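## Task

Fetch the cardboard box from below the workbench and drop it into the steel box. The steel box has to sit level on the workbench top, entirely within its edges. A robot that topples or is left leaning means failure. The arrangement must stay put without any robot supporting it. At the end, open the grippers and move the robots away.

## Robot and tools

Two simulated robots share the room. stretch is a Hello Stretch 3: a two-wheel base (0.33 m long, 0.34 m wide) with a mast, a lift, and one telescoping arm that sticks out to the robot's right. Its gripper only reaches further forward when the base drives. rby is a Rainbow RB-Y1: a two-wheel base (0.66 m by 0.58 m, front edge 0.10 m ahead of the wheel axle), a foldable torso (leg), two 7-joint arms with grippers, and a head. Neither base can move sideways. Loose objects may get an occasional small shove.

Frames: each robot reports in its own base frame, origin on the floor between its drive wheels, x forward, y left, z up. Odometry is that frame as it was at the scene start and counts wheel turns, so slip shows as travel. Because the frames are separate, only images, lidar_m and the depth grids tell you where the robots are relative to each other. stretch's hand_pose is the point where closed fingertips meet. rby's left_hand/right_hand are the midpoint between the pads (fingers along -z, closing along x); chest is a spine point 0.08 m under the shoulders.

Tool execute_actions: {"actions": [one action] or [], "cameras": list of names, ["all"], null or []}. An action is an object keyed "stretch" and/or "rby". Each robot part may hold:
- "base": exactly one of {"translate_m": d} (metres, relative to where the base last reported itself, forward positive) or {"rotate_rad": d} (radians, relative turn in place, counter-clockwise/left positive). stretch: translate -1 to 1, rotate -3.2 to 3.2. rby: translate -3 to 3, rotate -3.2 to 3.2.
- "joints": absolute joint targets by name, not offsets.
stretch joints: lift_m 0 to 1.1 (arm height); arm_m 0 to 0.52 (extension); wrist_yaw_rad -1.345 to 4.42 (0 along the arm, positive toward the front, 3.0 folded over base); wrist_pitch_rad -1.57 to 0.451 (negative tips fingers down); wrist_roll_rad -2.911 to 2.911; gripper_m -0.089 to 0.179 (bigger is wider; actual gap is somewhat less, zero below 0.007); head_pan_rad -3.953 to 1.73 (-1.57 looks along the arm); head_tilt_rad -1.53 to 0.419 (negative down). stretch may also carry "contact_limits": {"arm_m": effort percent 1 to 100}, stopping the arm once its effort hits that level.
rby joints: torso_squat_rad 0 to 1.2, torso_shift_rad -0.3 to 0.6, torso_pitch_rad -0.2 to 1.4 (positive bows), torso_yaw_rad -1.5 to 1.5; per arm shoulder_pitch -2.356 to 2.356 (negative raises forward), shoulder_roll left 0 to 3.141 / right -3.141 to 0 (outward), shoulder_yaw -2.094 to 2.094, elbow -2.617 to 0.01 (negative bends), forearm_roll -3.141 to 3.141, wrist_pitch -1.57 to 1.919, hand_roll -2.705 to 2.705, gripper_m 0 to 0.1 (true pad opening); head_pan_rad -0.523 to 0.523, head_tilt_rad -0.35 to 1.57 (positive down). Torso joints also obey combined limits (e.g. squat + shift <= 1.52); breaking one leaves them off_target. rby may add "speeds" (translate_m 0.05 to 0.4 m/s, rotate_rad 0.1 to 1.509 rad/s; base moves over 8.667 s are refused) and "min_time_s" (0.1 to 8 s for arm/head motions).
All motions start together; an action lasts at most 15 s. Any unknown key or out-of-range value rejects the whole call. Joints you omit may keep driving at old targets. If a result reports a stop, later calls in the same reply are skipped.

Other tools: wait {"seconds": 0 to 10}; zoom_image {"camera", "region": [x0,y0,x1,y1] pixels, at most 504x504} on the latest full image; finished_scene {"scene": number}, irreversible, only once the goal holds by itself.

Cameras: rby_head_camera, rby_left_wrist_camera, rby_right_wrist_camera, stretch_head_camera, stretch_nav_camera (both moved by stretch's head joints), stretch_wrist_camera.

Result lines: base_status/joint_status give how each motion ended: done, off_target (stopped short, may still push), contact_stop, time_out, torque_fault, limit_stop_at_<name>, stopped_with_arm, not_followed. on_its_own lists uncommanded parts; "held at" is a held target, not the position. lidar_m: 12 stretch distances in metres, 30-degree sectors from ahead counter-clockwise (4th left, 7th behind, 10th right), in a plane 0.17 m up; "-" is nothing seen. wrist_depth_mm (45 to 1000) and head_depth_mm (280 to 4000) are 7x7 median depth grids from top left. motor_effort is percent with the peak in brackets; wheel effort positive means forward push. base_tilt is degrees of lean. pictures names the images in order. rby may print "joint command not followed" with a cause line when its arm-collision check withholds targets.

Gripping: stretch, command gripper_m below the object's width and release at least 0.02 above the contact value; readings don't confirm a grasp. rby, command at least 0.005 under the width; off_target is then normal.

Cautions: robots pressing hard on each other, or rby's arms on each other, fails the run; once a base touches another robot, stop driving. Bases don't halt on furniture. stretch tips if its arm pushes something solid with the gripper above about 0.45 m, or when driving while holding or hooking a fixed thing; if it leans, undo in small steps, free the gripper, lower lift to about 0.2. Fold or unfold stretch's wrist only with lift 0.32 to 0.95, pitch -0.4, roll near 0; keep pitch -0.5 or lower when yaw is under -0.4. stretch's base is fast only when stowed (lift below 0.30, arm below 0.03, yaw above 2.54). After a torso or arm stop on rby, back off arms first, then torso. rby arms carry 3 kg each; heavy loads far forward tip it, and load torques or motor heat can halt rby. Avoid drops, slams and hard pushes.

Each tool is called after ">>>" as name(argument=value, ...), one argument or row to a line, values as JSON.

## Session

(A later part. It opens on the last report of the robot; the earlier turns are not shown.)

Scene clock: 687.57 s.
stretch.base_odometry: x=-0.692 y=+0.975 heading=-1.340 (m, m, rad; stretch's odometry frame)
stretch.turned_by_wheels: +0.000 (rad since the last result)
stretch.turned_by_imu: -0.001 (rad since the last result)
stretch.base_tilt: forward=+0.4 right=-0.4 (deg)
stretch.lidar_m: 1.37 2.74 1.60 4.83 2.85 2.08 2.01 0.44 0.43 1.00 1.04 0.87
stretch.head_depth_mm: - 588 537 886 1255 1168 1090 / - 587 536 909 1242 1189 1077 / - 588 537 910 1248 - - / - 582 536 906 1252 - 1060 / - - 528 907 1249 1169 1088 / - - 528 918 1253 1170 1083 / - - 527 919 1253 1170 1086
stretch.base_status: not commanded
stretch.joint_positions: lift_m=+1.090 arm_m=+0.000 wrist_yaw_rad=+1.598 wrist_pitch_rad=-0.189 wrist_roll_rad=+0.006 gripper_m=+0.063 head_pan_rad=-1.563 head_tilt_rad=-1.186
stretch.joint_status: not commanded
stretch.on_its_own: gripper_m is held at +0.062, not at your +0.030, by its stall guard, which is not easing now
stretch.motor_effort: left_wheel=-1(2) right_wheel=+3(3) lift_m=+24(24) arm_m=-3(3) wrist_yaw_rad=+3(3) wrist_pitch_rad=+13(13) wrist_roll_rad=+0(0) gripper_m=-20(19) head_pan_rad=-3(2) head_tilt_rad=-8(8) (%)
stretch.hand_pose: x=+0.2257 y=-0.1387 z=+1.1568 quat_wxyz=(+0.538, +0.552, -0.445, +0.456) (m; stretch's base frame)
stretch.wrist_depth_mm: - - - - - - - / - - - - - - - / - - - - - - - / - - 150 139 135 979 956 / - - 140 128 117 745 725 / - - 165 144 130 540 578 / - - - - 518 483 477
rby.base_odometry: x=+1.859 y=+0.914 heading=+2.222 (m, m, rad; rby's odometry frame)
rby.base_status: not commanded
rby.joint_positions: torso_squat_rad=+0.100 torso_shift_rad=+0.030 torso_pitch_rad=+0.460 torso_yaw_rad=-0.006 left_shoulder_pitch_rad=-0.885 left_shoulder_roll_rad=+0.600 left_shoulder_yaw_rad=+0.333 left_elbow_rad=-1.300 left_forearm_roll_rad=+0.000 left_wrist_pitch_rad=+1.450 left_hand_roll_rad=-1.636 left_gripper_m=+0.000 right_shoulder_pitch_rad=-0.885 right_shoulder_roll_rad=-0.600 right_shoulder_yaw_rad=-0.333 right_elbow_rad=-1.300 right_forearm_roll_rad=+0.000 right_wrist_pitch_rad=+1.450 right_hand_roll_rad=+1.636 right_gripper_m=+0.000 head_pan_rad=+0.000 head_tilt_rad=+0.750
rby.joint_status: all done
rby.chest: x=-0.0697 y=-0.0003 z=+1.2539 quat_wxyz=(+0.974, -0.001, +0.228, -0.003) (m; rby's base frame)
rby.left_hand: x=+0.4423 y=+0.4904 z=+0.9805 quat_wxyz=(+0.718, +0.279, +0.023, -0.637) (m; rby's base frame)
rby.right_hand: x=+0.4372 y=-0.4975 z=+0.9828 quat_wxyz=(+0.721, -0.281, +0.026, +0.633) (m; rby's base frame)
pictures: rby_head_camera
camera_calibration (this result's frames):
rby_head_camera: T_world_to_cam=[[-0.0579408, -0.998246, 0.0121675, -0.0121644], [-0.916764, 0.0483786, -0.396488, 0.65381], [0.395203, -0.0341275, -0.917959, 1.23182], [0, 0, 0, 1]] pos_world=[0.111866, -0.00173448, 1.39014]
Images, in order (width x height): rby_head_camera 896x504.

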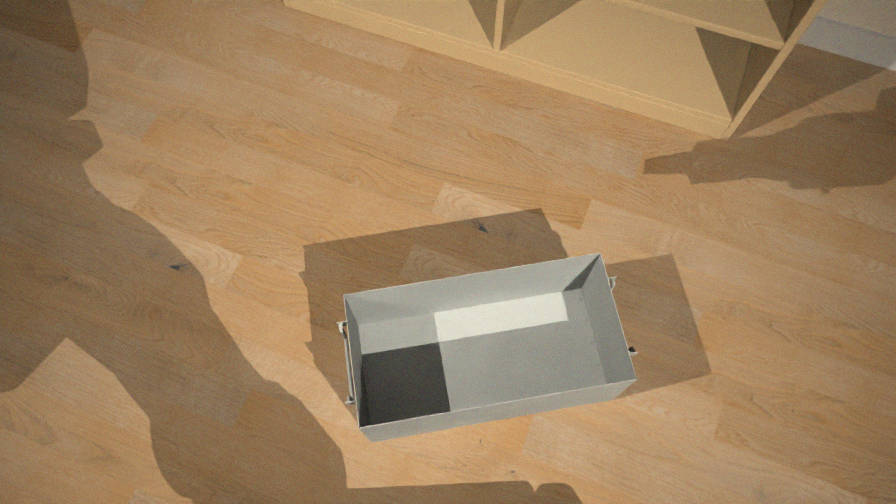

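>>> execute_actions(
  actions=[
    {"rby":{"base":{"rotate_rad":0.476}}},
  ],
  cameras=[],
)

>>> execute_actions(
  actions=[
    {"rby":{"base":{"translate_m":-0.45},"joints":{"left_shoulder_pitch_rad":-1.04,"left_shoulder_roll_rad":0.75,"left_shoulder_yaw_rad":0.325,"left_elbow_rad":-0.25,"left_forearm_roll_rad":-1.57,"left_wrist_pitch_rad":-1.3,"left_hand_roll_rad":0,"left_gripper_m":0.035,"right_shoulder_pitch_rad":-1.04,"right_shoulder_roll_rad":-0.75,"right_shoulder_yaw_rad":-0.325,"right_elbow_rad":-0.25,"right_forearm_roll_rad":1.57,"right_wrist_pitch_rad":-1.3,"right_hand_roll_rad":0,"right_gripper_m":0.035}}},
  ],
  cameras=[],
)

>>> execute_actions(
  actions=[
    {"rby":{"base":{"rotate_rad":-0.363},"joints":{"torso_squat_rad":0.985,"torso_shift_rad":0.53,"torso_pitch_rad":1.11,"head_tilt_rad":0.0}}},
  ],
  cameras=["rby_head_camera","rby_left_wrist_camera","rby_right_wrist_camera"],
)

Scene clock: 712.97 s.
stretch.base_odometry: x=-0.692 y=+0.975 heading=-1.340 (m, m, rad; stretch's odometry frame)
stretch.turned_by_wheels: +0.000 (rad since the last result)
stretch.turned_by_imu: -0.002 (rad since the last result)
stretch.base_tilt: forward=+0.5 right=-0.4 (deg)
stretch.lidar_m: 1.37 2.74 1.55 4.83 2.86 2.08 2.01 0.44 0.43 1.00 1.04 0.87
stretch.head_depth_mm: - 588 537 887 1260 1176 1087 / - 587 537 907 1242 1184 1078 / - 587 536 909 1243 - - / - 581 536 911 1254 - 1056 / - - 527 906 1253 1167 1084 / - - 529 919 1254 1167 1084 / - - 527 916 1251 1171 1086
stretch.base_status: not commanded
stretch.joint_positions: lift_m=+1.090 arm_m=+0.000 wrist_yaw_rad=+1.598 wrist_pitch_rad=-0.189 wrist_roll_rad=+0.006 gripper_m=+0.063 head_pan_rad=-1.563 head_tilt_rad=-1.186
stretch.joint_status: not commanded
stretch.on_its_own: gripper_m is held at +0.062, not at your +0.030, by its stall guard, which is not easing now
stretch.motor_effort: left_wheel=-2(1) right_wheel=+3(3) lift_m=+24(24) arm_m=-3(3) wrist_yaw_rad=+3(3) wrist_pitch_rad=+13(13) wrist_roll_rad=+0(0) gripper_m=-19(19) head_pan_rad=-4(4) head_tilt_rad=-7(8) (%)
stretch.hand_pose: x=+0.2257 y=-0.1387 z=+1.1568 quat_wxyz=(+0.538, +0.552, -0.445, +0.456) (m; stretch's base frame)
stretch.wrist_depth_mm: - - - - - - - / - - - - - - - / - - - - - - - / - - 150 139 136 - 974 / - - 140 128 117 752 729 / - - 165 144 130 544 575 / - - - - 525 488 480
rby.base_odometry: x=+1.859 y=+0.914 heading=+2.698 (m, m, rad; rby's odometry frame)
rby.base_status: done
rby.joint_positions: torso_squat_rad=+0.100 torso_shift_rad=+0.030 torso_pitch_rad=+0.460 torso_yaw_rad=-0.006 left_shoulder_pitch_rad=-0.885 left_shoulder_roll_rad=+0.600 left_shoulder_yaw_rad=+0.333 left_elbow_rad=-1.300 left_forearm_roll_rad=+0.000 left_wrist_pitch_rad=+1.450 left_hand_roll_rad=-1.636 left_gripper_m=+0.000 right_shoulder_pitch_rad=-0.885 right_shoulder_roll_rad=-0.600 right_shoulder_yaw_rad=-0.333 right_elbow_rad=-1.300 right_forearm_roll_rad=+0.000 right_wrist_pitch_rad=+1.450 right_hand_roll_rad=+1.636 right_gripper_m=+0.000 head_pan_rad=+0.000 head_tilt_rad=+0.750
rby.joint_status: not commanded
rby.chest: x=-0.0697 y=-0.0003 z=+1.2539 quat_wxyz=(+0.974, -0.001, +0.228, -0.003) (m; rby's base frame)
rby.left_hand: x=+0.4424 y=+0.4903 z=+0.9805 quat_wxyz=(+0.718, +0.279, +0.023, -0.637) (m; rby's base frame)
rby.right_hand: x=+0.4371 y=-0.4976 z=+0.9828 quat_wxyz=(+0.721, -0.281, +0.026, +0.633) (m; rby's base frame)
pictures: none
No camera images: the call's "cameras" was empty. Leave "cameras" out to get every camera's image.

Scene clock: 715.80 s.
stretch.base_odometry: x=-0.692 y=+0.975 heading=-1.340 (m, m, rad; stretch's odometry frame)
stretch.turned_by_wheels: +0.000 (rad since the last result)
stretch.turned_by_imu: -0.001 (rad since the last result)
stretch.base_tilt: forward=+0.5 right=-0.4 (deg)
stretch.lidar_m: 1.36 2.74 1.11 4.83 2.85 2.07 2.01 0.44 0.43 1.00 1.04 0.87
stretch.head_depth_mm: - 588 538 887 1256 1172 1089 / - 587 536 908 1242 1182 1077 / - 586 536 908 1245 - - / - 582 535 909 1250 - 1058 / - - 528 905 1257 1167 1086 / - - 527 919 1250 1172 1085 / - - 527 917 1250 1171 1085
stretch.base_status: not commanded
stretch.joint_positions: lift_m=+1.090 arm_m=+0.000 wrist_yaw_rad=+1.598 wrist_pitch_rad=-0.189 wrist_roll_rad=+0.006 gripper_m=+0.063 head_pan_rad=-1.563 head_tilt_rad=-1.186
stretch.joint_status: not commanded
stretch.on_its_own: gripper_m is held at +0.062, not at your +0.030, by its stall guard, which is not easing now
stretch.motor_effort: left_wheel=-2(2) right_wheel=+2(2) lift_m=+24(24) arm_m=-3(3) wrist_yaw_rad=+2(2) wrist_pitch_rad=+13(12) wrist_roll_rad=+0(0) gripper_m=-19(19) head_pan_rad=-3(4) head_tilt_rad=-8(8) (%)
stretch.hand_pose: x=+0.2257 y=-0.1387 z=+1.1568 quat_wxyz=(+0.538, +0.552, -0.445, +0.456) (m; stretch's base frame)
stretch.wrist_depth_mm: - - - - - - - / - - - - - - - / - - - - - - - / - - 150 139 136 995 985 / - - 140 128 117 754 717 / - - 165 144 130 547 585 / - - - - 520 486 475
rby.base_odometry: x=+2.265 y=+0.721 heading=+2.698 (m, m, rad; rby's odometry frame)
rby.base_status: done
rby.joint_positions: torso_squat_rad=+0.100 torso_shift_rad=+0.030 torso_pitch_rad=+0.460 torso_yaw_rad=-0.006 left_shoulder_pitch_rad=-1.040 left_shoulder_roll_rad=+0.750 left_shoulder_yaw_rad=+0.325 left_elbow_rad=-0.250 left_forearm_roll_rad=-1.570 left_wrist_pitch_rad=-1.300 left_hand_roll_rad=+0.000 left_gripper_m=+0.035 right_shoulder_pitch_rad=-1.039 right_shoulder_roll_rad=-0.750 right_shoulder_yaw_rad=-0.325 right_elbow_rad=-0.250 right_forearm_roll_rad=+1.570 right_wrist_pitch_rad=-1.300 right_hand_roll_rad=+0.000 right_gripper_m=+0.035 head_pan_rad=+0.000 head_tilt_rad=+0.750
rby.joint_status: all done
rby.chest: x=-0.0697 y=-0.0003 z=+1.2539 quat_wxyz=(+0.974, -0.001, +0.228, -0.003) (m; rby's base frame)
rby.left_hand: x=+0.4422 y=+0.3364 z=+0.9176 quat_wxyz=(+0.425, +0.066, -0.492, -0.757) (m; rby's base frame)
rby.right_hand: x=+0.4385 y=-0.3440 z=+0.9191 quat_wxyz=(+0.429, -0.069, -0.490, +0.756) (m; rby's base frame)
pictures: none
No camera images: the call's "cameras" was empty. Leave "cameras" out to get every camera's image.

Scene clock: 720.13 s.
stretch.base_odometry: x=-0.692 y=+0.975 heading=-1.340 (m, m, rad; stretch's odometry frame)
stretch.turned_by_wheels: +0.000 (rad since the last result)
stretch.turned_by_imu: -0.001 (rad since the last result)
stretch.base_tilt: forward=+0.5 right=-0.4 (deg)
stretch.lidar_m: 1.36 1.93 1.14 1.23 2.86 2.08 2.00 0.44 0.43 1.00 1.04 0.87
stretch.head_depth_mm: - 588 536 887 1255 1173 1085 / - 588 537 909 1242 1189 1071 / - 587 536 909 1255 - - / - 581 536 908 1252 - 1059 / - - 529 907 1253 1168 1087 / - - 528 922 1254 1168 1082 / - - 527 918 1256 1166 1084
stretch.base_status: not commanded
stretch.joint_positions: lift_m=+1.090 arm_m=+0.000 wrist_yaw_rad=+1.598 wrist_pitch_rad=-0.189 wrist_roll_rad=+0.006 gripper_m=+0.063 head_pan_rad=-1.563 head_tilt_rad=-1.186
stretch.joint_status: not commanded
stretch.on_its_own: gripper_m is held at +0.062, not at your +0.030, by its stall guard, which is not easing now
stretch.motor_effort: left_wheel=-1(1) right_wheel=+2(3) lift_m=+24(24) arm_m=-3(3) wrist_yaw_rad=+2(3) wrist_pitch_rad=+13(13) wrist_roll_rad=+0(0) gripper_m=-19(19) head_pan_rad=-3(3) head_tilt_rad=-8(8) (%)
stretch.hand_pose: x=+0.2257 y=-0.1387 z=+1.1568 quat_wxyz=(+0.538, +0.552, -0.445, +0.456) (m; stretch's base frame)
stretch.wrist_depth_mm: - - - - - - - / - - - - - - - / - - - - - - - / - - 150 138 135 - 974 / - - 140 128 117 757 718 / - - 165 144 130 545 575 / - - - - 521 486 483
rby.base_odometry: x=+2.265 y=+0.721 heading=+2.336 (m, m, rad; rby's odometry frame)
rby.base_status: done
rby.joint_positions: torso_squat_rad=+0.985 torso_shift_rad=+0.530 torso_pitch_rad=+1.110 torso_yaw_rad=-0.006 left_shoulder_pitch_rad=-1.040 left_shoulder_roll_rad=+0.750 left_shoulder_yaw_rad=+0.325 left_elbow_rad=-0.250 left_forearm_roll_rad=-1.570 left_wrist_pitch_rad=-1.300 left_hand_roll_rad=+0.000 left_gripper_m=+0.035 right_shoulder_pitch_rad=-1.040 right_shoulder_roll_rad=-0.750 right_shoulder_yaw_rad=-0.325 right_elbow_rad=-0.250 right_forearm_roll_rad=+1.570 right_wrist_pitch_rad=-1.300 right_hand_roll_rad=+0.000 right_gripper_m=+0.035 head_pan_rad=+0.000 head_tilt_rad=+0.000
rby.joint_status: all done
rby.chest: x=+0.2449 y=-0.0001 z=+0.7519 quat_wxyz=(+0.850, -0.001, +0.527, -0.002) (m; rby's base frame)
rby.left_hand: x=+0.4488 y=+0.3368 z=+0.1744 quat_wxyz=(+0.560, -0.179, -0.330, -0.738) (m; rby's base frame)
rby.right_hand: x=+0.4470 y=-0.3437 z=+0.1778 quat_wxyz=(+0.563, +0.176, -0.327, +0.739) (m; rby's base frame)
pictures: rby_head_camera, rby_left_wrist_camera, rby_right_wrist_camera
camera_calibration (this result's frames):
rby_head_camera: T_world_to_cam=[[-0.0559168, -0.998391, 0.00942936, 0.0196479], [-0.87289, 0.0442988, -0.485902, 0.831532], [0.484702, -0.0354009, -0.873962, 0.447813], [0, 0, 0, 1]] pos_world=[0.509878, -0.00136655, 0.79523]
rby_left_wrist_camera: T_world_to_cam=[[-0.287836, -0.689323, 0.664819, 0.241106], [-0.811025, 0.544634, 0.213571, 0.177417], [-0.509303, -0.477711, -0.715823, 0.598203], [0, 0, 0, 1]] pos_world=[0.517955, 0.355341, 0.230025]
rby_right_wrist_camera: T_world_to_cam=[[0.309294, -0.73, -0.609456, -0.284049], [-0.798291, -0.547584, 0.250764, 0.157753], [-0.516786, 0.408964, -0.752117, 0.59432], [0, 0, 0, 1]] pos_world=[0.520924, -0.364028, 0.234324]
Images, in order (width x height): rby_head_camera 896x504, rby_left_wrist_camera 644x364, rby_right_wrist_camera 644x364.

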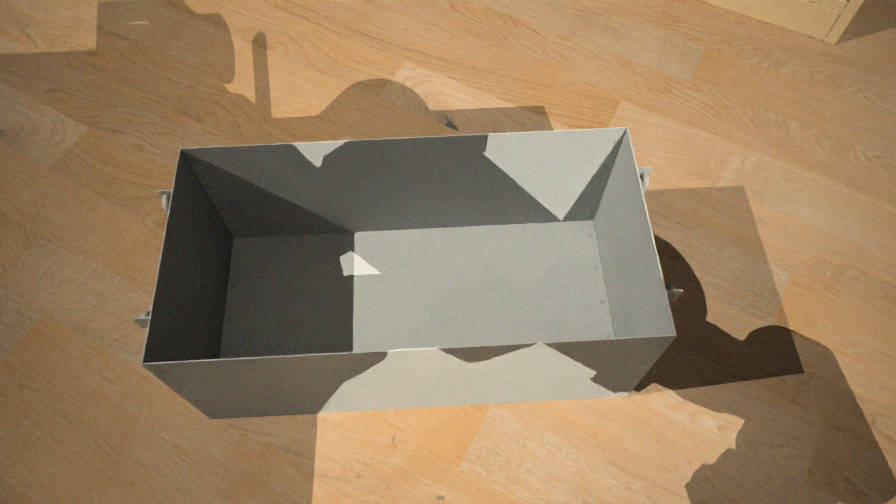

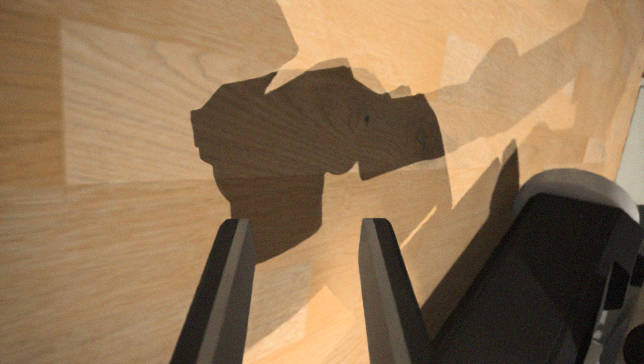

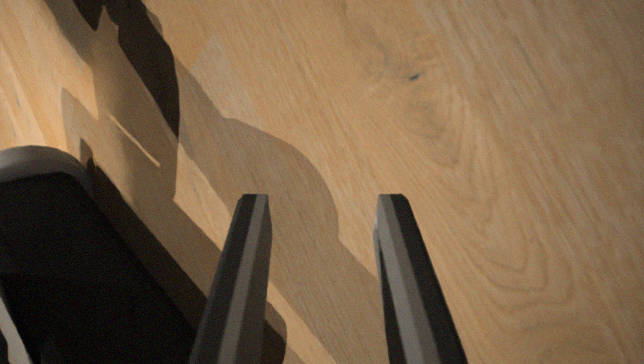

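>>> execute_actions(
  actions=[
    {"rby":{"base":{"rotate_rad":0.03},"joints":{"left_shoulder_pitch_rad":-0.965,"left_shoulder_roll_rad":0.73,"left_shoulder_yaw_rad":0.332,"left_elbow_rad":-0.53,"left_forearm_roll_rad":-1.737,"left_wrist_pitch_rad":-1.277,"left_hand_roll_rad":0.524,"right_shoulder_pitch_rad":-0.965,"right_shoulder_roll_rad":-0.73,"right_shoulder_yaw_rad":-0.332,"right_elbow_rad":-0.53,"right_forearm_roll_rad":1.737,"right_wrist_pitch_rad":-1.277,"right_hand_roll_rad":-0.524,"head_tilt_rad":0.35}}},
  ],
  cameras=[],
)

>>> execute_actions(
  actions=[
    {"rby":{"base":{"translate_m":0.39},"speeds":{"translate_m":0.2}}},
  ],
  cameras=["rby_head_camera","rby_left_wrist_camera","rby_right_wrist_camera"],
)

Scene clock: 748.80 s.
stretch.base_odometry: x=-0.692 y=+0.975 heading=-1.340 (m, m, rad; stretch's odometry frame)
stretch.turned_by_wheels: +0.000 (rad since the last result)
stretch.turned_by_imu: -0.001 (rad since the last result)
stretch.base_tilt: forward=+0.4 right=-0.4 (deg)
stretch.lidar_m: 1.37 1.94 1.13 1.23 2.86 2.08 2.01 0.44 0.43 1.00 1.04 0.87
stretch.head_depth_mm: - 587 537 885 1253 1176 1086 / - 588 537 905 1239 1186 1074 / - 587 535 909 1250 - - / - 582 536 910 1258 - 1058 / - - 528 908 1249 1173 1085 / - - 527 919 1254 1171 1086 / - - 529 916 1251 1173 1082
stretch.base_status: not commanded
stretch.joint_positions: lift_m=+1.090 arm_m=+0.000 wrist_yaw_rad=+1.598 wrist_pitch_rad=-0.189 wrist_roll_rad=+0.006 gripper_m=+0.063 head_pan_rad=-1.563 head_tilt_rad=-1.186
stretch.joint_status: not commanded
stretch.on_its_own: gripper_m is held at +0.062, not at your +0.030, by its stall guard, which is not easing now
stretch.motor_effort: left_wheel=-2(1) right_wheel=+3(2) lift_m=+24(24) arm_m=-3(3) wrist_yaw_rad=+2(2) wrist_pitch_rad=+13(13) wrist_roll_rad=+0(1) gripper_m=-19(19) head_pan_rad=-3(3) head_tilt_rad=-8(8) (%)
stretch.hand_pose: x=+0.2257 y=-0.1387 z=+1.1568 quat_wxyz=(+0.538, +0.552, -0.445, +0.456) (m; stretch's base frame)
stretch.wrist_depth_mm: - - - - - - - / - - - - - - - / - - - - - - - / - - 150 139 135 - 954 / - - 140 128 117 753 722 / - - 165 144 130 545 581 / - - - - 521 484 482
rby.base_odometry: x=+2.265 y=+0.721 heading=+2.365 (m, m, rad; rby's odometry frame)
rby.base_status: done
rby.joint_positions: torso_squat_rad=+0.985 torso_shift_rad=+0.530 torso_pitch_rad=+1.110 torso_yaw_rad=-0.006 left_shoulder_pitch_rad=-0.965 left_shoulder_roll_rad=+0.730 left_shoulder_yaw_rad=+0.332 left_elbow_rad=-0.530 left_forearm_roll_rad=-1.737 left_wrist_pitch_rad=-1.277 left_hand_roll_rad=+0.524 left_gripper_m=+0.035 right_shoulder_pitch_rad=-0.965 right_shoulder_roll_rad=-0.730 right_shoulder_yaw_rad=-0.332 right_elbow_rad=-0.530 right_forearm_roll_rad=+1.737 right_wrist_pitch_rad=-1.277 right_hand_roll_rad=-0.524 right_gripper_m=+0.035 head_pan_rad=+0.000 head_tilt_rad=+0.350
rby.joint_status: all done
rby.chest: x=+0.2449 y=-0.0001 z=+0.7519 quat_wxyz=(+0.850, -0.002, +0.527, -0.002) (m; rby's base frame)
rby.left_hand: x=+0.4580 y=+0.3434 z=+0.1722 quat_wxyz=(+0.655, -0.228, -0.244, -0.678) (m; rby's base frame)
rby.right_hand: x=+0.4563 y=-0.3502 z=+0.1757 quat_wxyz=(+0.657, +0.224, -0.241, +0.678) (m; rby's base frame)
pictures: none
No camera images: the call's "cameras" was empty. Leave "cameras" out to get every camera's image.

Scene clock: 751.57 s.
stretch.base_odometry: x=-0.692 y=+0.975 heading=-1.340 (m, m, rad; stretch's odometry frame)
stretch.turned_by_wheels: +0.000 (rad since the last result)
stretch.turned_by_imu: -0.001 (rad since the last result)
stretch.base_tilt: forward=+0.4 right=-0.4 (deg)
stretch.lidar_m: 1.36 2.33 1.46 4.83 2.86 2.08 2.01 0.44 0.43 1.00 1.04 0.87
stretch.head_depth_mm: - 588 536 886 1255 1171 1089 / - 587 537 911 1242 1184 1076 / - 588 536 910 1251 - - / - 583 536 907 1256 - 1056 / - - 528 907 1246 1166 1080 / - - 528 917 1252 1165 1087 / - - 528 920 1260 1169 1084
stretch.base_status: not commanded
stretch.joint_positions: lift_m=+1.090 arm_m=+0.000 wrist_yaw_rad=+1.598 wrist_pitch_rad=-0.189 wrist_roll_rad=+0.006 gripper_m=+0.063 head_pan_rad=-1.563 head_tilt_rad=-1.186
stretch.joint_status: not commanded
stretch.on_its_own: gripper_m is held at +0.062, not at your +0.030, by its stall guard, which is not easing now
stretch.motor_effort: left_wheel=-2(2) right_wheel=+2(3) lift_m=+24(24) arm_m=-3(3) wrist_yaw_rad=+2(2) wrist_pitch_rad=+13(13) wrist_roll_rad=+0(0) gripper_m=-19(20) head_pan_rad=-4(4) head_tilt_rad=-7(8) (%)
stretch.hand_pose: x=+0.2257 y=-0.1387 z=+1.1568 quat_wxyz=(+0.538, +0.552, -0.445, +0.456) (m; stretch's base frame)
stretch.wrist_depth_mm: - - - - - - - / - - - - - - - / - - - - - - - / - - 150 139 136 - 977 / - - 140 128 117 743 730 / - - 165 144 130 545 582 / - - - - 520 483 480
rby.base_odometry: x=+1.987 y=+0.994 heading=+2.365 (m, m, rad; rby's odometry frame)
rby.base_status: done
rby.joint_positions: torso_squat_rad=+0.985 torso_shift_rad=+0.530 torso_pitch_rad=+1.110 torso_yaw_rad=-0.006 left_shoulder_pitch_rad=-0.965 left_shoulder_roll_rad=+0.730 left_shoulder_yaw_rad=+0.332 left_elbow_rad=-0.530 left_forearm_roll_rad=-1.737 left_wrist_pitch_rad=-1.277 left_hand_roll_rad=+0.524 left_gripper_m=+0.035 right_shoulder_pitch_rad=-0.965 right_shoulder_roll_rad=-0.730 right_shoulder_yaw_rad=-0.332 right_elbow_rad=-0.530 right_forearm_roll_rad=+1.737 right_wrist_pitch_rad=-1.277 right_hand_roll_rad=-0.524 right_gripper_m=+0.035 head_pan_rad=+0.000 head_tilt_rad=+0.350
rby.joint_status: not commanded
rby.chest: x=+0.2449 y=-0.0001 z=+0.7519 quat_wxyz=(+0.850, -0.002, +0.527, -0.002) (m; rby's base frame)
rby.left_hand: x=+0.4579 y=+0.3434 z=+0.1722 quat_wxyz=(+0.655, -0.228, -0.244, -0.678) (m; rby's base frame)
rby.right_hand: x=+0.4562 y=-0.3502 z=+0.1756 quat_wxyz=(+0.657, +0.224, -0.241, +0.678) (m; rby's base frame)
pictures: rby_head_camera, rby_left_wrist_camera, rby_right_wrist_camera
camera_calibration (this result's frames):
rby_head_camera: T_world_to_cam=[[-0.0511084, -0.998314, 0.0275102, 0.00273976], [-0.98648, 0.0461694, -0.157246, 0.610949], [0.155711, -0.0351749, -0.987176, 0.683562], [0, 0, 0, 1]] pos_world=[0.496391, -0.0014278, 0.77079]
rby_left_wrist_camera: T_world_to_cam=[[-0.0142488, -0.755945, 0.65448, 0.149122], [-0.794745, 0.405766, 0.45137, 0.180952], [-0.606777, -0.513713, -0.606565, 0.642602], [0, 0, 0, 1]] pos_world=[0.535851, 0.369417, 0.210507]
rby_right_wrist_camera: T_world_to_cam=[[0.0421606, -0.796149, -0.603629, -0.195247], [-0.775316, -0.407134, 0.482832, 0.160041], [-0.630165, 0.447647, -0.634432, 0.644708], [0, 0, 0, 1]] pos_world=[0.538586, -0.378889, 0.213894]
Images, in order (width x height): rby_head_camera 896x504, rby_left_wrist_camera 644x364, rby_right_wrist_camera 644x364.

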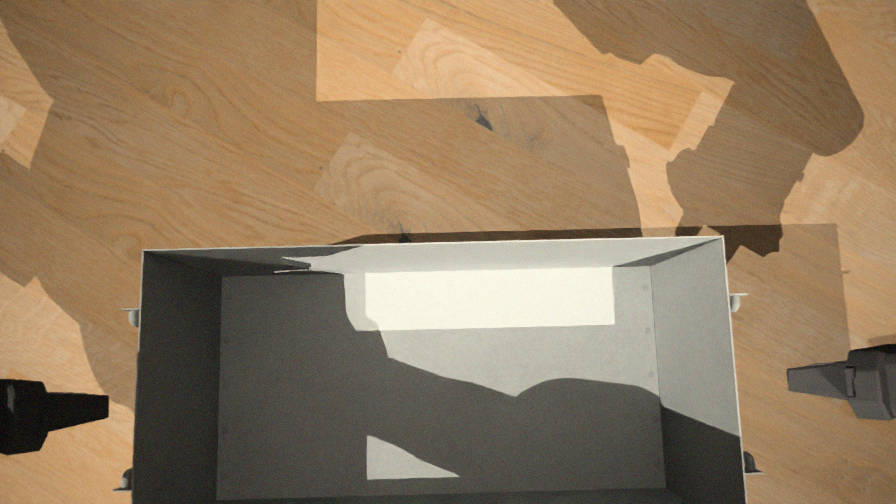

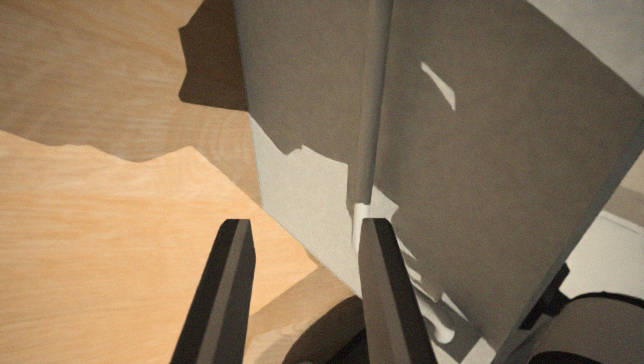

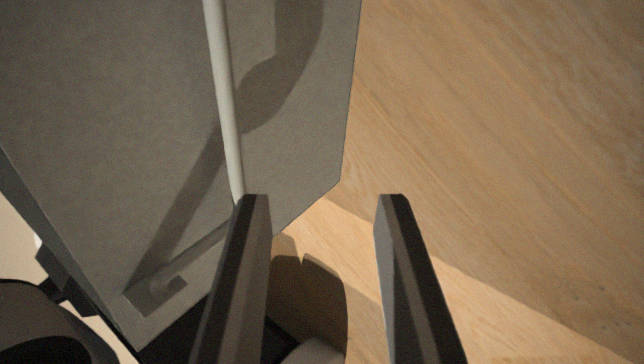

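>>> execute_actions(
  actions=[
    {"rby":{"joints":{"left_shoulder_roll_rad":0.67,"right_shoulder_roll_rad":-0.645}}},
  ],
  cameras=["rby_left_wrist_camera","rby_right_wrist_camera"],
)

Scene clock: 773.57 s.
stretch.base_odometry: x=-0.692 y=+0.975 heading=-1.340 (m, m, rad; stretch's odometry frame)
stretch.turned_by_wheels: +0.000 (rad since the last result)
stretch.turned_by_imu: -0.001 (rad since the last result)
stretch.base_tilt: forward=+0.4 right=-0.5 (deg)
stretch.lidar_m: 1.36 2.32 1.46 4.84 2.86 2.08 2.00 0.44 0.43 1.00 1.04 0.87
stretch.head_depth_mm: - 587 537 889 1256 1168 1085 / - 587 537 911 1240 1181 1074 / - 587 537 909 1253 - - / - 582 535 911 1256 - 1060 / - - 528 909 1253 1170 1084 / - - 528 917 1254 1175 1082 / - - 528 919 1248 1170 1083
stretch.base_status: not commanded
stretch.joint_positions: lift_m=+1.090 arm_m=+0.000 wrist_yaw_rad=+1.598 wrist_pitch_rad=-0.189 wrist_roll_rad=+0.006 gripper_m=+0.063 head_pan_rad=-1.563 head_tilt_rad=-1.186
stretch.joint_status: not commanded
stretch.on_its_own: gripper_m is held at +0.062, not at your +0.030, by its stall guard, which is not easing now
stretch.motor_effort: left_wheel=-2(2) right_wheel=+2(2) lift_m=+24(24) arm_m=-3(3) wrist_yaw_rad=+2(2) wrist_pitch_rad=+13(13) wrist_roll_rad=+0(0) gripper_m=-20(19) head_pan_rad=-3(5) head_tilt_rad=-8(8) (%)
stretch.hand_pose: x=+0.2257 y=-0.1387 z=+1.1568 quat_wxyz=(+0.538, +0.552, -0.445, +0.456) (m; stretch's base frame)
stretch.wrist_depth_mm: - - - - - - - / - - - - - - - / - - - - - - - / - - 150 139 136 996 964 / - - 140 128 117 751 726 / - - 165 144 130 545 577 / - - - - 519 488 483
rby.base_odometry: x=+1.987 y=+0.994 heading=+2.365 (m, m, rad; rby's odometry frame)
rby.base_status: not commanded
rby.joint_positions: torso_squat_rad=+0.985 torso_shift_rad=+0.530 torso_pitch_rad=+1.110 torso_yaw_rad=-0.006 left_shoulder_pitch_rad=-0.965 left_shoulder_roll_rad=+0.670 left_shoulder_yaw_rad=+0.332 left_elbow_rad=-0.530 left_forearm_roll_rad=-1.737 left_wrist_pitch_rad=-1.277 left_hand_roll_rad=+0.524 left_gripper_m=+0.035 right_shoulder_pitch_rad=-0.965 right_shoulder_roll_rad=-0.645 right_shoulder_yaw_rad=-0.332 right_elbow_rad=-0.530 right_forearm_roll_rad=+1.737 right_wrist_pitch_rad=-1.277 right_hand_roll_rad=-0.524 right_gripper_m=+0.035 head_pan_rad=+0.000 head_tilt_rad=+0.350
rby.joint_status: all done
rby.chest: x=+0.2449 y=-0.0001 z=+0.7519 quat_wxyz=(+0.850, -0.002, +0.527, -0.002) (m; rby's base frame)
rby.left_hand: x=+0.4463 y=+0.3096 z=+0.1638 quat_wxyz=(+0.653, -0.251, -0.259, -0.666) (m; rby's base frame)
rby.right_hand: x=+0.4400 y=-0.3022 z=+0.1639 quat_wxyz=(+0.655, +0.257, -0.262, +0.660) (m; rby's base frame)
pictures: rby_left_wrist_camera, rby_right_wrist_camera
camera_calibration (this result's frames):
rby_left_wrist_camera: T_world_to_cam=[[0.00469666, -0.717638, 0.6964, 0.101708], [-0.791295, 0.423133, 0.441374, 0.183892], [-0.611417, -0.553131, -0.565876, 0.620739], [0, 0, 0, 1]] pos_world=[0.524565, 0.338528, 0.199266]
rby_right_wrist_camera: T_world_to_cam=[[0.0160407, -0.745401, -0.666423, -0.126304], [-0.770143, -0.434278, 0.467207, 0.164738], [-0.637669, 0.505747, -0.581032, 0.617739], [0, 0, 0, 1]] pos_world=[0.522811, -0.335024, 0.197787]
Images, in order (width x height): rby_left_wrist_camera 644x364, rby_right_wrist_camera 644x364.

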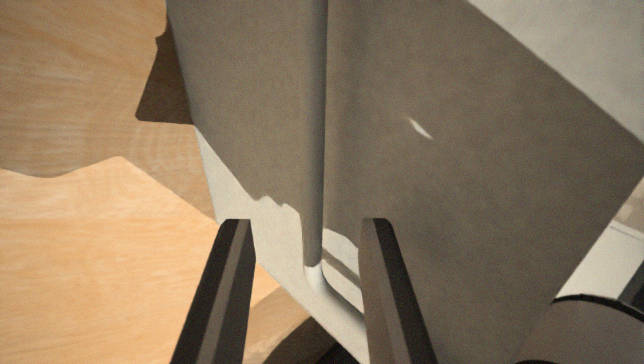

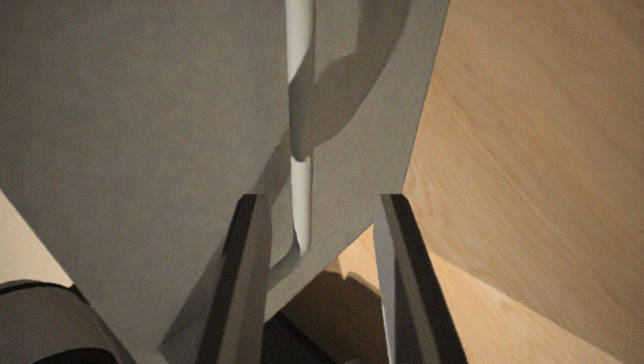

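>>> execute_actions(
  actions=[
    {"rby":{"base":{"translate_m":0.02},"min_time_s":1.0,"joints":{"left_shoulder_roll_rad":0.603,"right_shoulder_roll_rad":-0.583,"left_wrist_pitch_rad":-1.184,"right_wrist_pitch_rad":-1.205}}},
  ],
  cameras=["rby_left_wrist_camera","rby_right_wrist_camera"],
)

Scene clock: 785.77 s.
stretch.base_odometry: x=-0.692 y=+0.975 heading=-1.340 (m, m, rad; stretch's odometry frame)
stretch.turned_by_wheels: +0.000 (rad since the last result)
stretch.turned_by_imu: -0.001 (rad since the last result)
stretch.base_tilt: forward=+0.5 right=-0.4 (deg)
stretch.lidar_m: 1.37 2.33 1.48 4.81 2.86 2.08 2.01 0.44 0.43 1.00 1.04 0.87
stretch.head_depth_mm: - 587 537 886 1250 1172 1089 / - 588 537 909 1242 1187 1071 / - 586 536 912 1249 - - / - 582 536 909 1256 - 1057 / - - 527 909 1254 1169 1084 / - - 529 921 1255 1172 1086 / - - 527 917 1251 1171 1082
stretch.base_status: not commanded
stretch.joint_positions: lift_m=+1.090 arm_m=+0.000 wrist_yaw_rad=+1.598 wrist_pitch_rad=-0.189 wrist_roll_rad=+0.006 gripper_m=+0.063 head_pan_rad=-1.563 head_tilt_rad=-1.186
stretch.joint_status: not commanded
stretch.on_its_own: gripper_m is held at +0.062, not at your +0.030, by its stall guard, which is not easing now
stretch.motor_effort: left_wheel=-2(1) right_wheel=+2(3) lift_m=+24(24) arm_m=-3(3) wrist_yaw_rad=+2(3) wrist_pitch_rad=+13(13) wrist_roll_rad=+0(0) gripper_m=-20(20) head_pan_rad=-4(4) head_tilt_rad=-8(8) (%)
stretch.hand_pose: x=+0.2257 y=-0.1387 z=+1.1568 quat_wxyz=(+0.538, +0.552, -0.445, +0.456) (m; stretch's base frame)
stretch.wrist_depth_mm: - - - - - - - / - - - - - - - / - - - - - - - / - - 150 139 135 - 974 / - - 140 128 117 755 725 / - - 165 143 130 542 584 / - - - - 519 487 480
rby.base_odometry: x=+1.973 y=+1.008 heading=+2.365 (m, m, rad; rby's odometry frame)
rby.base_status: done
rby.joint_positions: torso_squat_rad=+0.985 torso_shift_rad=+0.530 torso_pitch_rad=+1.110 torso_yaw_rad=-0.006 left_shoulder_pitch_rad=-0.961 left_shoulder_roll_rad=+0.636 left_shoulder_yaw_rad=+0.335 left_elbow_rad=-0.530 left_forearm_roll_rad=-1.738 left_wrist_pitch_rad=-1.209 left_hand_roll_rad=+0.524 left_gripper_m=+0.034 right_shoulder_pitch_rad=-0.963 right_shoulder_roll_rad=-0.590 right_shoulder_yaw_rad=-0.333 right_elbow_rad=-0.530 right_forearm_roll_rad=+1.738 right_wrist_pitch_rad=-1.204 right_hand_roll_rad=-0.524 right_gripper_m=+0.034 head_pan_rad=+0.000 head_tilt_rad=+0.350
rby.joint_status: left_shoulder_roll_rad contact_stop (moved -0.034 of -0.067); left_wrist_pitch_rad contact_stop_at_left_shoulder_roll_rad (moved +0.068 of +0.093); the others done
rby.on_its_own: left_shoulder_roll_rad is held at +0.632, not at your +0.603, since a contact_stop; left_wrist_pitch_rad is held at -1.209, not at your -1.184, since a contact_stop
rby.chest: x=+0.2447 y=-0.0001 z=+0.7521 quat_wxyz=(+0.850, -0.002, +0.527, -0.003) (m; rby's base frame)
rby.left_hand: x=+0.4460 y=+0.3015 z=+0.1508 quat_wxyz=(+0.666, -0.233, -0.257, -0.661) (m; rby's base frame)
rby.right_hand: x=+0.4370 y=-0.2825 z=+0.1487 quat_wxyz=(+0.668, +0.244, -0.265, +0.651) (m; rby's base frame)
pictures: rby_left_wrist_camera, rby_right_wrist_camera
camera_calibration (this result's frames):
rby_left_wrist_camera: T_world_to_cam=[[0.0186464, -0.736624, 0.676046, 0.107496], [-0.810012, 0.38525, 0.442112, 0.212534], [-0.586116, -0.555849, -0.589491, 0.601756], [0, 0, 0, 1]] pos_world=[0.52285, 0.331791, 0.188093]
rby_right_wrist_camera: T_world_to_cam=[[-0.00502685, -0.754327, -0.65648, -0.116499], [-0.789881, -0.399595, 0.465202, 0.196805], [-0.61324, 0.520879, -0.593819, 0.592544], [0, 0, 0, 1]] pos_world=[0.518239, -0.31788, 0.183831]
Images, in order (width x height): rby_left_wrist_camera 644x364, rby_right_wrist_camera 644x364.

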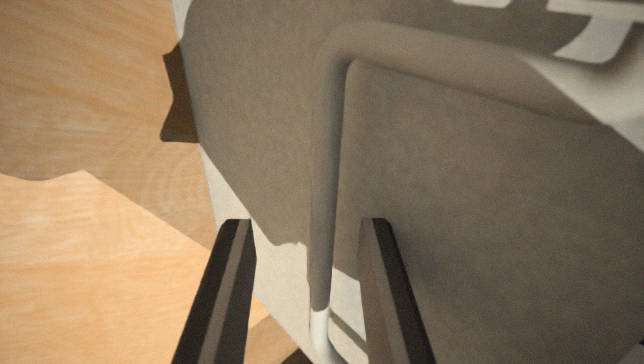

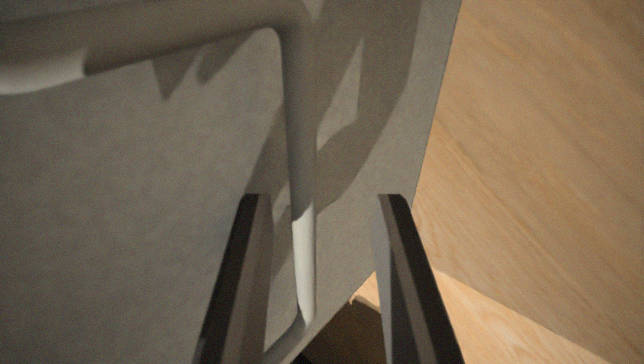

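>>> execute_actions(
  actions=[
    {"rby":{"joints":{"left_shoulder_roll_rad":0.645,"right_shoulder_roll_rad":-0.6,"left_wrist_pitch_rad":-1.225,"right_wrist_pitch_rad":-1.235,"left_gripper_m":0.022,"right_gripper_m":0.022,"head_tilt_rad":0.45}}},
  ],
  cameras=["rby_left_wrist_camera","rby_right_wrist_camera","rby_head_camera"],
)

Scene clock: 799.87 s.
stretch.base_odometry: x=-0.692 y=+0.975 heading=-1.340 (m, m, rad; stretch's odometry frame)
stretch.turned_by_wheels: +0.000 (rad since the last result)
stretch.turned_by_imu: -0.001 (rad since the last result)
stretch.base_tilt: forward=+0.5 right=-0.4 (deg)
stretch.lidar_m: 1.37 2.34 1.48 4.83 2.86 2.08 2.01 0.44 0.43 1.00 1.04 0.87
stretch.head_depth_mm: - 588 538 887 1252 1176 1088 / - 587 536 910 1241 1185 1072 / - 587 537 909 1245 - - / - 581 536 910 1251 - 1057 / - - 528 907 1251 1167 1089 / - - 527 922 1255 1165 1085 / - - 528 918 1256 1170 1088
stretch.base_status: not commanded
stretch.joint_positions: lift_m=+1.090 arm_m=+0.000 wrist_yaw_rad=+1.598 wrist_pitch_rad=-0.189 wrist_roll_rad=+0.006 gripper_m=+0.063 head_pan_rad=-1.563 head_tilt_rad=-1.186
stretch.joint_status: not commanded
stretch.on_its_own: gripper_m is held at +0.062, not at your +0.030, by its stall guard, which is not easing now
stretch.motor_effort: left_wheel=-2(1) right_wheel=+3(3) lift_m=+24(24) arm_m=-3(3) wrist_yaw_rad=+2(1) wrist_pitch_rad=+13(13) wrist_roll_rad=+0(0) gripper_m=-19(19) head_pan_rad=-4(4) head_tilt_rad=-7(7) (%)
stretch.hand_pose: x=+0.2257 y=-0.1387 z=+1.1568 quat_wxyz=(+0.538, +0.552, -0.445, +0.456) (m; stretch's base frame)
stretch.wrist_depth_mm: - - - - - - - / - - - - - - - / - - - - - - - / - - 150 139 135 996 - / - - 140 128 117 760 730 / - - 164 144 130 544 578 / - - - - 526 483 478
rby.base_odometry: x=+1.973 y=+1.008 heading=+2.365 (m, m, rad; rby's odometry frame)
rby.base_status: not commanded
rby.joint_positions: torso_squat_rad=+0.985 torso_shift_rad=+0.530 torso_pitch_rad=+1.110 torso_yaw_rad=-0.006 left_shoulder_pitch_rad=-0.962 left_shoulder_roll_rad=+0.645 left_shoulder_yaw_rad=+0.335 left_elbow_rad=-0.530 left_forearm_roll_rad=-1.738 left_wrist_pitch_rad=-1.225 left_hand_roll_rad=+0.524 left_gripper_m=+0.022 right_shoulder_pitch_rad=-0.965 right_shoulder_roll_rad=-0.600 right_shoulder_yaw_rad=-0.332 right_elbow_rad=-0.530 right_forearm_roll_rad=+1.737 right_wrist_pitch_rad=-1.235 right_hand_roll_rad=-0.524 right_gripper_m=+0.022 head_pan_rad=+0.000 head_tilt_rad=+0.450
rby.joint_status: all done
rby.chest: x=+0.2448 y=-0.0001 z=+0.7520 quat_wxyz=(+0.850, -0.002, +0.527, -0.002) (m; rby's base frame)
rby.left_hand: x=+0.4461 y=+0.3044 z=+0.1539 quat_wxyz=(+0.663, -0.237, -0.257, -0.662) (m; rby's base frame)
rby.right_hand: x=+0.4364 y=-0.2829 z=+0.1537 quat_wxyz=(+0.662, +0.255, -0.268, +0.652) (m; rby's base frame)
pictures: rby_head_camera, rby_left_wrist_camera, rby_right_wrist_camera
camera_calibration (this result's frames):
rby_head_camera: T_world_to_cam=[[-0.0487107, -0.99829, 0.0323241, -0.00227844], [-0.997214, 0.046777, -0.0580997, 0.534148], [0.0564883, -0.0350641, -0.997787, 0.735377], [0, 0, 0, 1]] pos_world=[0.491009, -0.00147501, 0.764858]
rby_left_wrist_camera: T_world_to_cam=[[0.0154712, -0.733186, 0.679852, 0.10736], [-0.805805, 0.393411, 0.442611, 0.205642], [-0.591978, -0.554677, -0.584719, 0.606815], [0, 0, 0, 1]] pos_world=[0.523268, 0.334399, 0.190808]
rby_right_wrist_camera: T_world_to_cam=[[0.000886473, -0.741901, -0.670509, -0.11045], [-0.780996, -0.41927, 0.46288, 0.184734], [-0.624535, 0.523254, -0.579794, 0.598743], [0, 0, 0, 1]] pos_world=[0.51831, -0.317784, 0.18758]
Images, in order (width x height): rby_head_camera 896x504, rby_left_wrist_camera 644x364, rby_right_wrist_camera 644x364.

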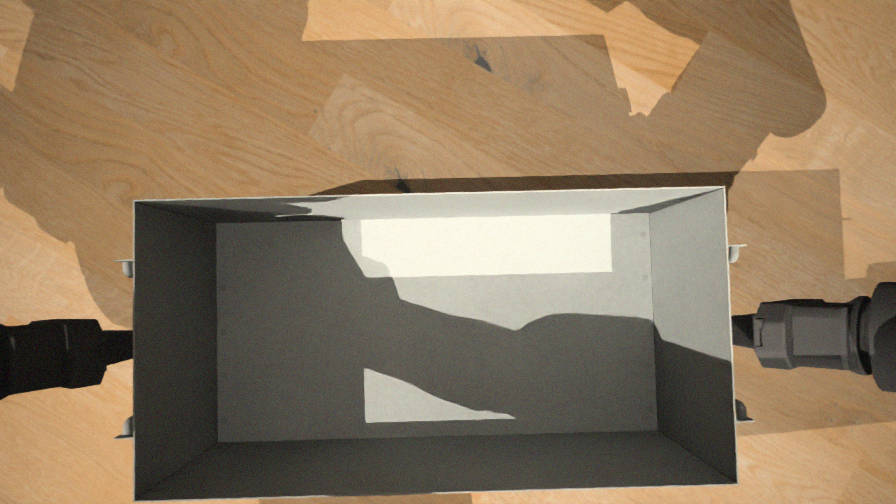

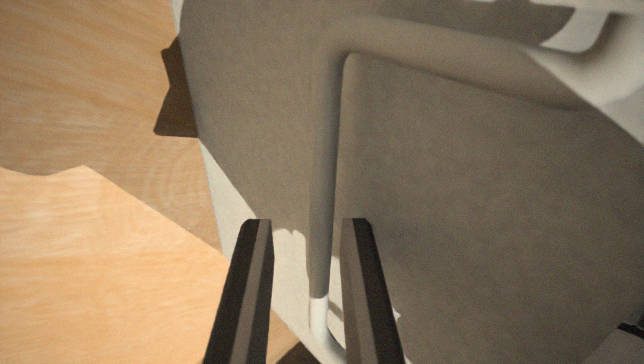

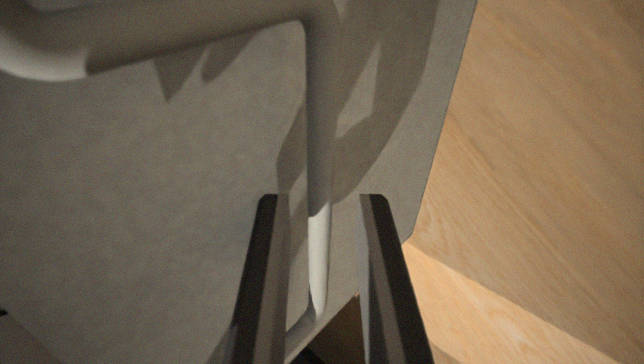

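>>> execute_actions(
  actions=[
    {"rby":{"min_time_s":0.8,"joints":{"left_shoulder_roll_rad":0.617,"right_shoulder_roll_rad":-0.57,"left_wrist_pitch_rad":-1.197,"right_wrist_pitch_rad":-1.192}}},
  ],
  cameras=["rby_left_wrist_camera","rby_right_wrist_camera"],
)

Scene clock: 806.87 s.
stretch.base_odometry: x=-0.692 y=+0.975 heading=-1.340 (m, m, rad; stretch's odometry frame)
stretch.turned_by_wheels: +0.000 (rad since the last result)
stretch.turned_by_imu: -0.001 (rad since the last result)
stretch.base_tilt: forward=+0.5 right=-0.4 (deg)
stretch.lidar_m: 1.36 2.33 1.48 4.81 2.85 2.08 2.01 0.44 0.43 1.00 1.04 0.87
stretch.head_depth_mm: - 587 537 886 1250 1173 1086 / - 587 537 908 1240 1187 1075 / - 587 536 907 1248 - - / - 583 535 908 1254 - 1058 / - - 528 908 1258 1168 1085 / - - 528 917 1252 1172 1083 / - - 527 919 1250 1168 1086
stretch.base_status: not commanded
stretch.joint_positions: lift_m=+1.090 arm_m=+0.000 wrist_yaw_rad=+1.598 wrist_pitch_rad=-0.189 wrist_roll_rad=+0.006 gripper_m=+0.063 head_pan_rad=-1.563 head_tilt_rad=-1.186
stretch.joint_status: not commanded
stretch.on_its_own: gripper_m is held at +0.062, not at your +0.030, by its stall guard, which is not easing now
stretch.motor_effort: left_wheel=-1(2) right_wheel=+3(3) lift_m=+24(24) arm_m=-3(3) wrist_yaw_rad=+2(3) wrist_pitch_rad=+13(13) wrist_roll_rad=+1(0) gripper_m=-19(20) head_pan_rad=-3(5) head_tilt_rad=-8(8) (%)
stretch.hand_pose: x=+0.2257 y=-0.1387 z=+1.1568 quat_wxyz=(+0.538, +0.552, -0.445, +0.456) (m; stretch's base frame)
stretch.wrist_depth_mm: - - - - - - - / - - - - - - - / - - - - - - - / - - 150 139 135 - 971 / - - 140 128 117 756 729 / - - 165 144 130 539 576 / - - - - 524 485 475
rby.base_odometry: x=+1.973 y=+1.008 heading=+2.365 (m, m, rad; rby's odometry frame)
rby.base_status: not commanded
rby.joint_positions: torso_squat_rad=+0.985 torso_shift_rad=+0.530 torso_pitch_rad=+1.110 torso_yaw_rad=-0.006 left_shoulder_pitch_rad=-0.961 left_shoulder_roll_rad=+0.622 left_shoulder_yaw_rad=+0.335 left_elbow_rad=-0.530 left_forearm_roll_rad=-1.738 left_wrist_pitch_rad=-1.196 left_hand_roll_rad=+0.524 left_gripper_m=+0.021 right_shoulder_pitch_rad=-0.961 right_shoulder_roll_rad=-0.583 right_shoulder_yaw_rad=-0.334 right_elbow_rad=-0.530 right_forearm_roll_rad=+1.738 right_wrist_pitch_rad=-1.192 right_hand_roll_rad=-0.524 right_gripper_m=+0.022 head_pan_rad=+0.000 head_tilt_rad=+0.450
rby.joint_status: right_shoulder_roll_rad contact_stop (moved +0.017 of +0.030); the others done
rby.chest: x=+0.2448 y=-0.0001 z=+0.7520 quat_wxyz=(+0.850, -0.001, +0.527, -0.002) (m; rby's base frame)
rby.left_hand: x=+0.4445 y=+0.2956 z=+0.1478 quat_wxyz=(+0.668, -0.233, -0.259, -0.658) (m; rby's base frame)
rby.right_hand: x=+0.4360 y=-0.2805 z=+0.1461 quat_wxyz=(+0.670, +0.242, -0.265, +0.650) (m; rby's base frame)
pictures: rby_left_wrist_camera, rby_right_wrist_camera
camera_calibration (this result's frames):
rby_left_wrist_camera: T_world_to_cam=[[0.023965, -0.735073, 0.677564, 0.102216], [-0.813026, 0.380059, 0.441072, 0.217925], [-0.581735, -0.561447, -0.588525, 0.595348], [0, 0, 0, 1]] pos_world=[0.521064, 0.326569, 0.184998]
rby_right_wrist_camera: T_world_to_cam=[[-0.00916502, -0.757023, -0.653324, -0.116128], [-0.792165, -0.39322, 0.466747, 0.200587], [-0.610238, 0.521818, -0.596083, 0.588575], [0, 0, 0, 1]] pos_world=[0.517004, -0.316165, 0.181347]
Images, in order (width x height): rby_left_wrist_camera 644x364, rby_right_wrist_camera 644x364.

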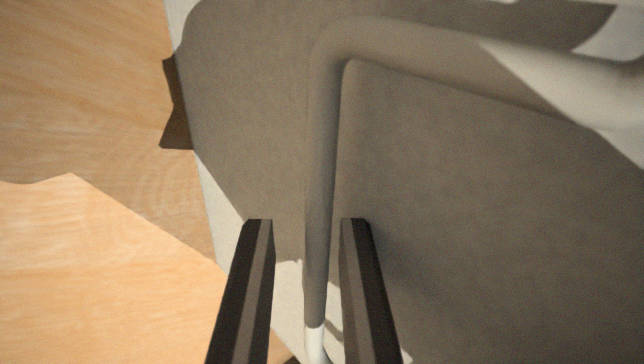

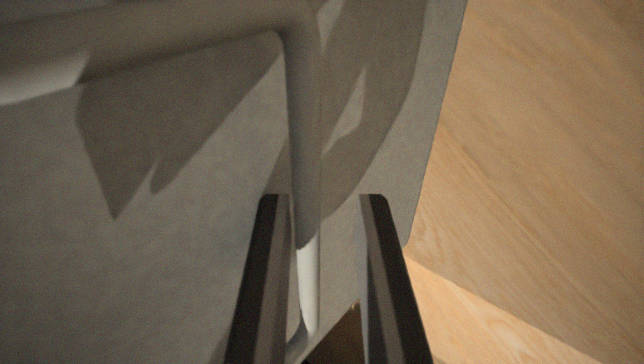

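Back off slightly and close to test.

>>> execute_actions(
  actions=[
    {"rby":{"joints":{"left_shoulder_roll_rad":0.625,"right_shoulder_roll_rad":-0.587,"left_gripper_m":0,"right_gripper_m":0}}},
  ],
  cameras=["rby_left_wrist_camera","rby_right_wrist_camera"],
)

Scene clock: 810.93 s.
stretch.base_odometry: x=-0.692 y=+0.975 heading=-1.340 (m, m, rad; stretch's odometry frame)
stretch.turned_by_wheels: +0.000 (rad since the last result)
stretch.turned_by_imu: -0.001 (rad since the last result)
stretch.base_tilt: forward=+0.5 right=-0.5 (deg)
stretch.lidar_m: 1.36 2.34 1.48 4.82 2.86 2.08 2.01 0.44 0.43 1.00 1.04 0.87
stretch.head_depth_mm: - 588 538 888 1260 1170 1089 / - 589 536 909 1243 1185 1074 / - 590 537 911 1249 - - / - 583 535 909 1253 - 1056 / - - 527 907 1251 1171 1086 / - - 528 921 1253 1167 1084 / - - 529 919 1246 1174 1084
stretch.base_status: not commanded
stretch.joint_positions: lift_m=+1.090 arm_m=+0.000 wrist_yaw_rad=+1.598 wrist_pitch_rad=-0.189 wrist_roll_rad=+0.006 gripper_m=+0.063 head_pan_rad=-1.563 head_tilt_rad=-1.186
stretch.joint_status: not commanded
stretch.on_its_own: gripper_m is held at +0.062, not at your +0.030, by its stall guard, which is not easing now
stretch.motor_effort: left_wheel=-2(2) right_wheel=+3(2) lift_m=+24(24) arm_m=-3(3) wrist_yaw_rad=+3(2) wrist_pitch_rad=+12(13) wrist_roll_rad=+1(0) gripper_m=-19(19) head_pan_rad=-4(4) head_tilt_rad=-7(8) (%)
stretch.hand_pose: x=+0.2257 y=-0.1387 z=+1.1568 quat_wxyz=(+0.538, +0.552, -0.445, +0.456) (m; stretch's base frame)
stretch.wrist_depth_mm: - - - - - - - / - - - - - - - / - - - - - - - / - - 150 139 135 997 968 / - - 140 128 117 747 738 / - - 164 144 130 542 580 / - - - - 519 487 480
rby.base_odometry: x=+1.973 y=+1.008 heading=+2.365 (m, m, rad; rby's odometry frame)
rby.base_status: not commanded
rby.joint_positions: torso_squat_rad=+0.985 torso_shift_rad=+0.529 torso_pitch_rad=+1.108 torso_yaw_rad=-0.006 left_shoulder_pitch_rad=-0.962 left_shoulder_roll_rad=+0.624 left_shoulder_yaw_rad=+0.334 left_elbow_rad=-0.530 left_forearm_roll_rad=-1.738 left_wrist_pitch_rad=-1.199 left_hand_roll_rad=+0.524 left_gripper_m=+0.006 right_shoulder_pitch_rad=-0.962 right_shoulder_roll_rad=-0.584 right_shoulder_yaw_rad=-0.333 right_elbow_rad=-0.530 right_forearm_roll_rad=+1.737 right_wrist_pitch_rad=-1.196 right_hand_roll_rad=-0.524 right_gripper_m=+0.007 head_pan_rad=+0.000 head_tilt_rad=+0.450
rby.joint_status: left_gripper_m off_target (ended at +0.006, target +0.000); right_gripper_m off_target (ended at +0.007, target +0.000); the others done
rby.chest: x=+0.2442 y=+0.0000 z=+0.7526 quat_wxyz=(+0.850, -0.002, +0.526, -0.002) (m; rby's base frame)
rby.left_hand: x=+0.4457 y=+0.2959 z=+0.1493 quat_wxyz=(+0.667, -0.233, -0.260, -0.659) (m; rby's base frame)
rby.right_hand: x=+0.4371 y=-0.2799 z=+0.1479 quat_wxyz=(+0.669, +0.243, -0.266, +0.650) (m; rby's base frame)
pictures: rby_left_wrist_camera, rby_right_wrist_camera
camera_calibration (this result's frames):
rby_left_wrist_camera: T_world_to_cam=[[0.0210036, -0.734282, 0.678519, 0.102314], [-0.813357, 0.382106, 0.438686, 0.217996], [-0.581385, -0.561092, -0.589208, 0.596992], [0, 0, 0, 1]] pos_world=[0.522242, 0.326798, 0.186699]
rby_right_wrist_camera: T_world_to_cam=[[-0.00637438, -0.754687, -0.656054, -0.114627], [-0.792433, -0.396349, 0.463636, 0.200564], [-0.609926, 0.522834, -0.595512, 0.590032], [0, 0, 0, 1]] pos_world=[0.518079, -0.315503, 0.18318]
Images, in order (width x height): rby_left_wrist_camera 644x364, rby_right_wrist_camera 644x364.

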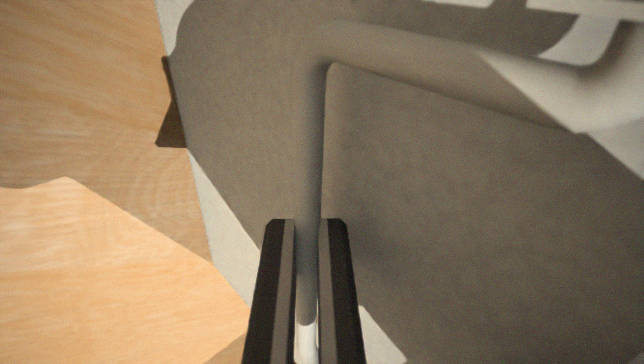

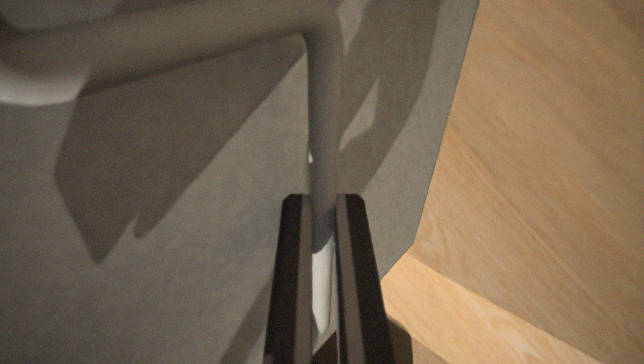

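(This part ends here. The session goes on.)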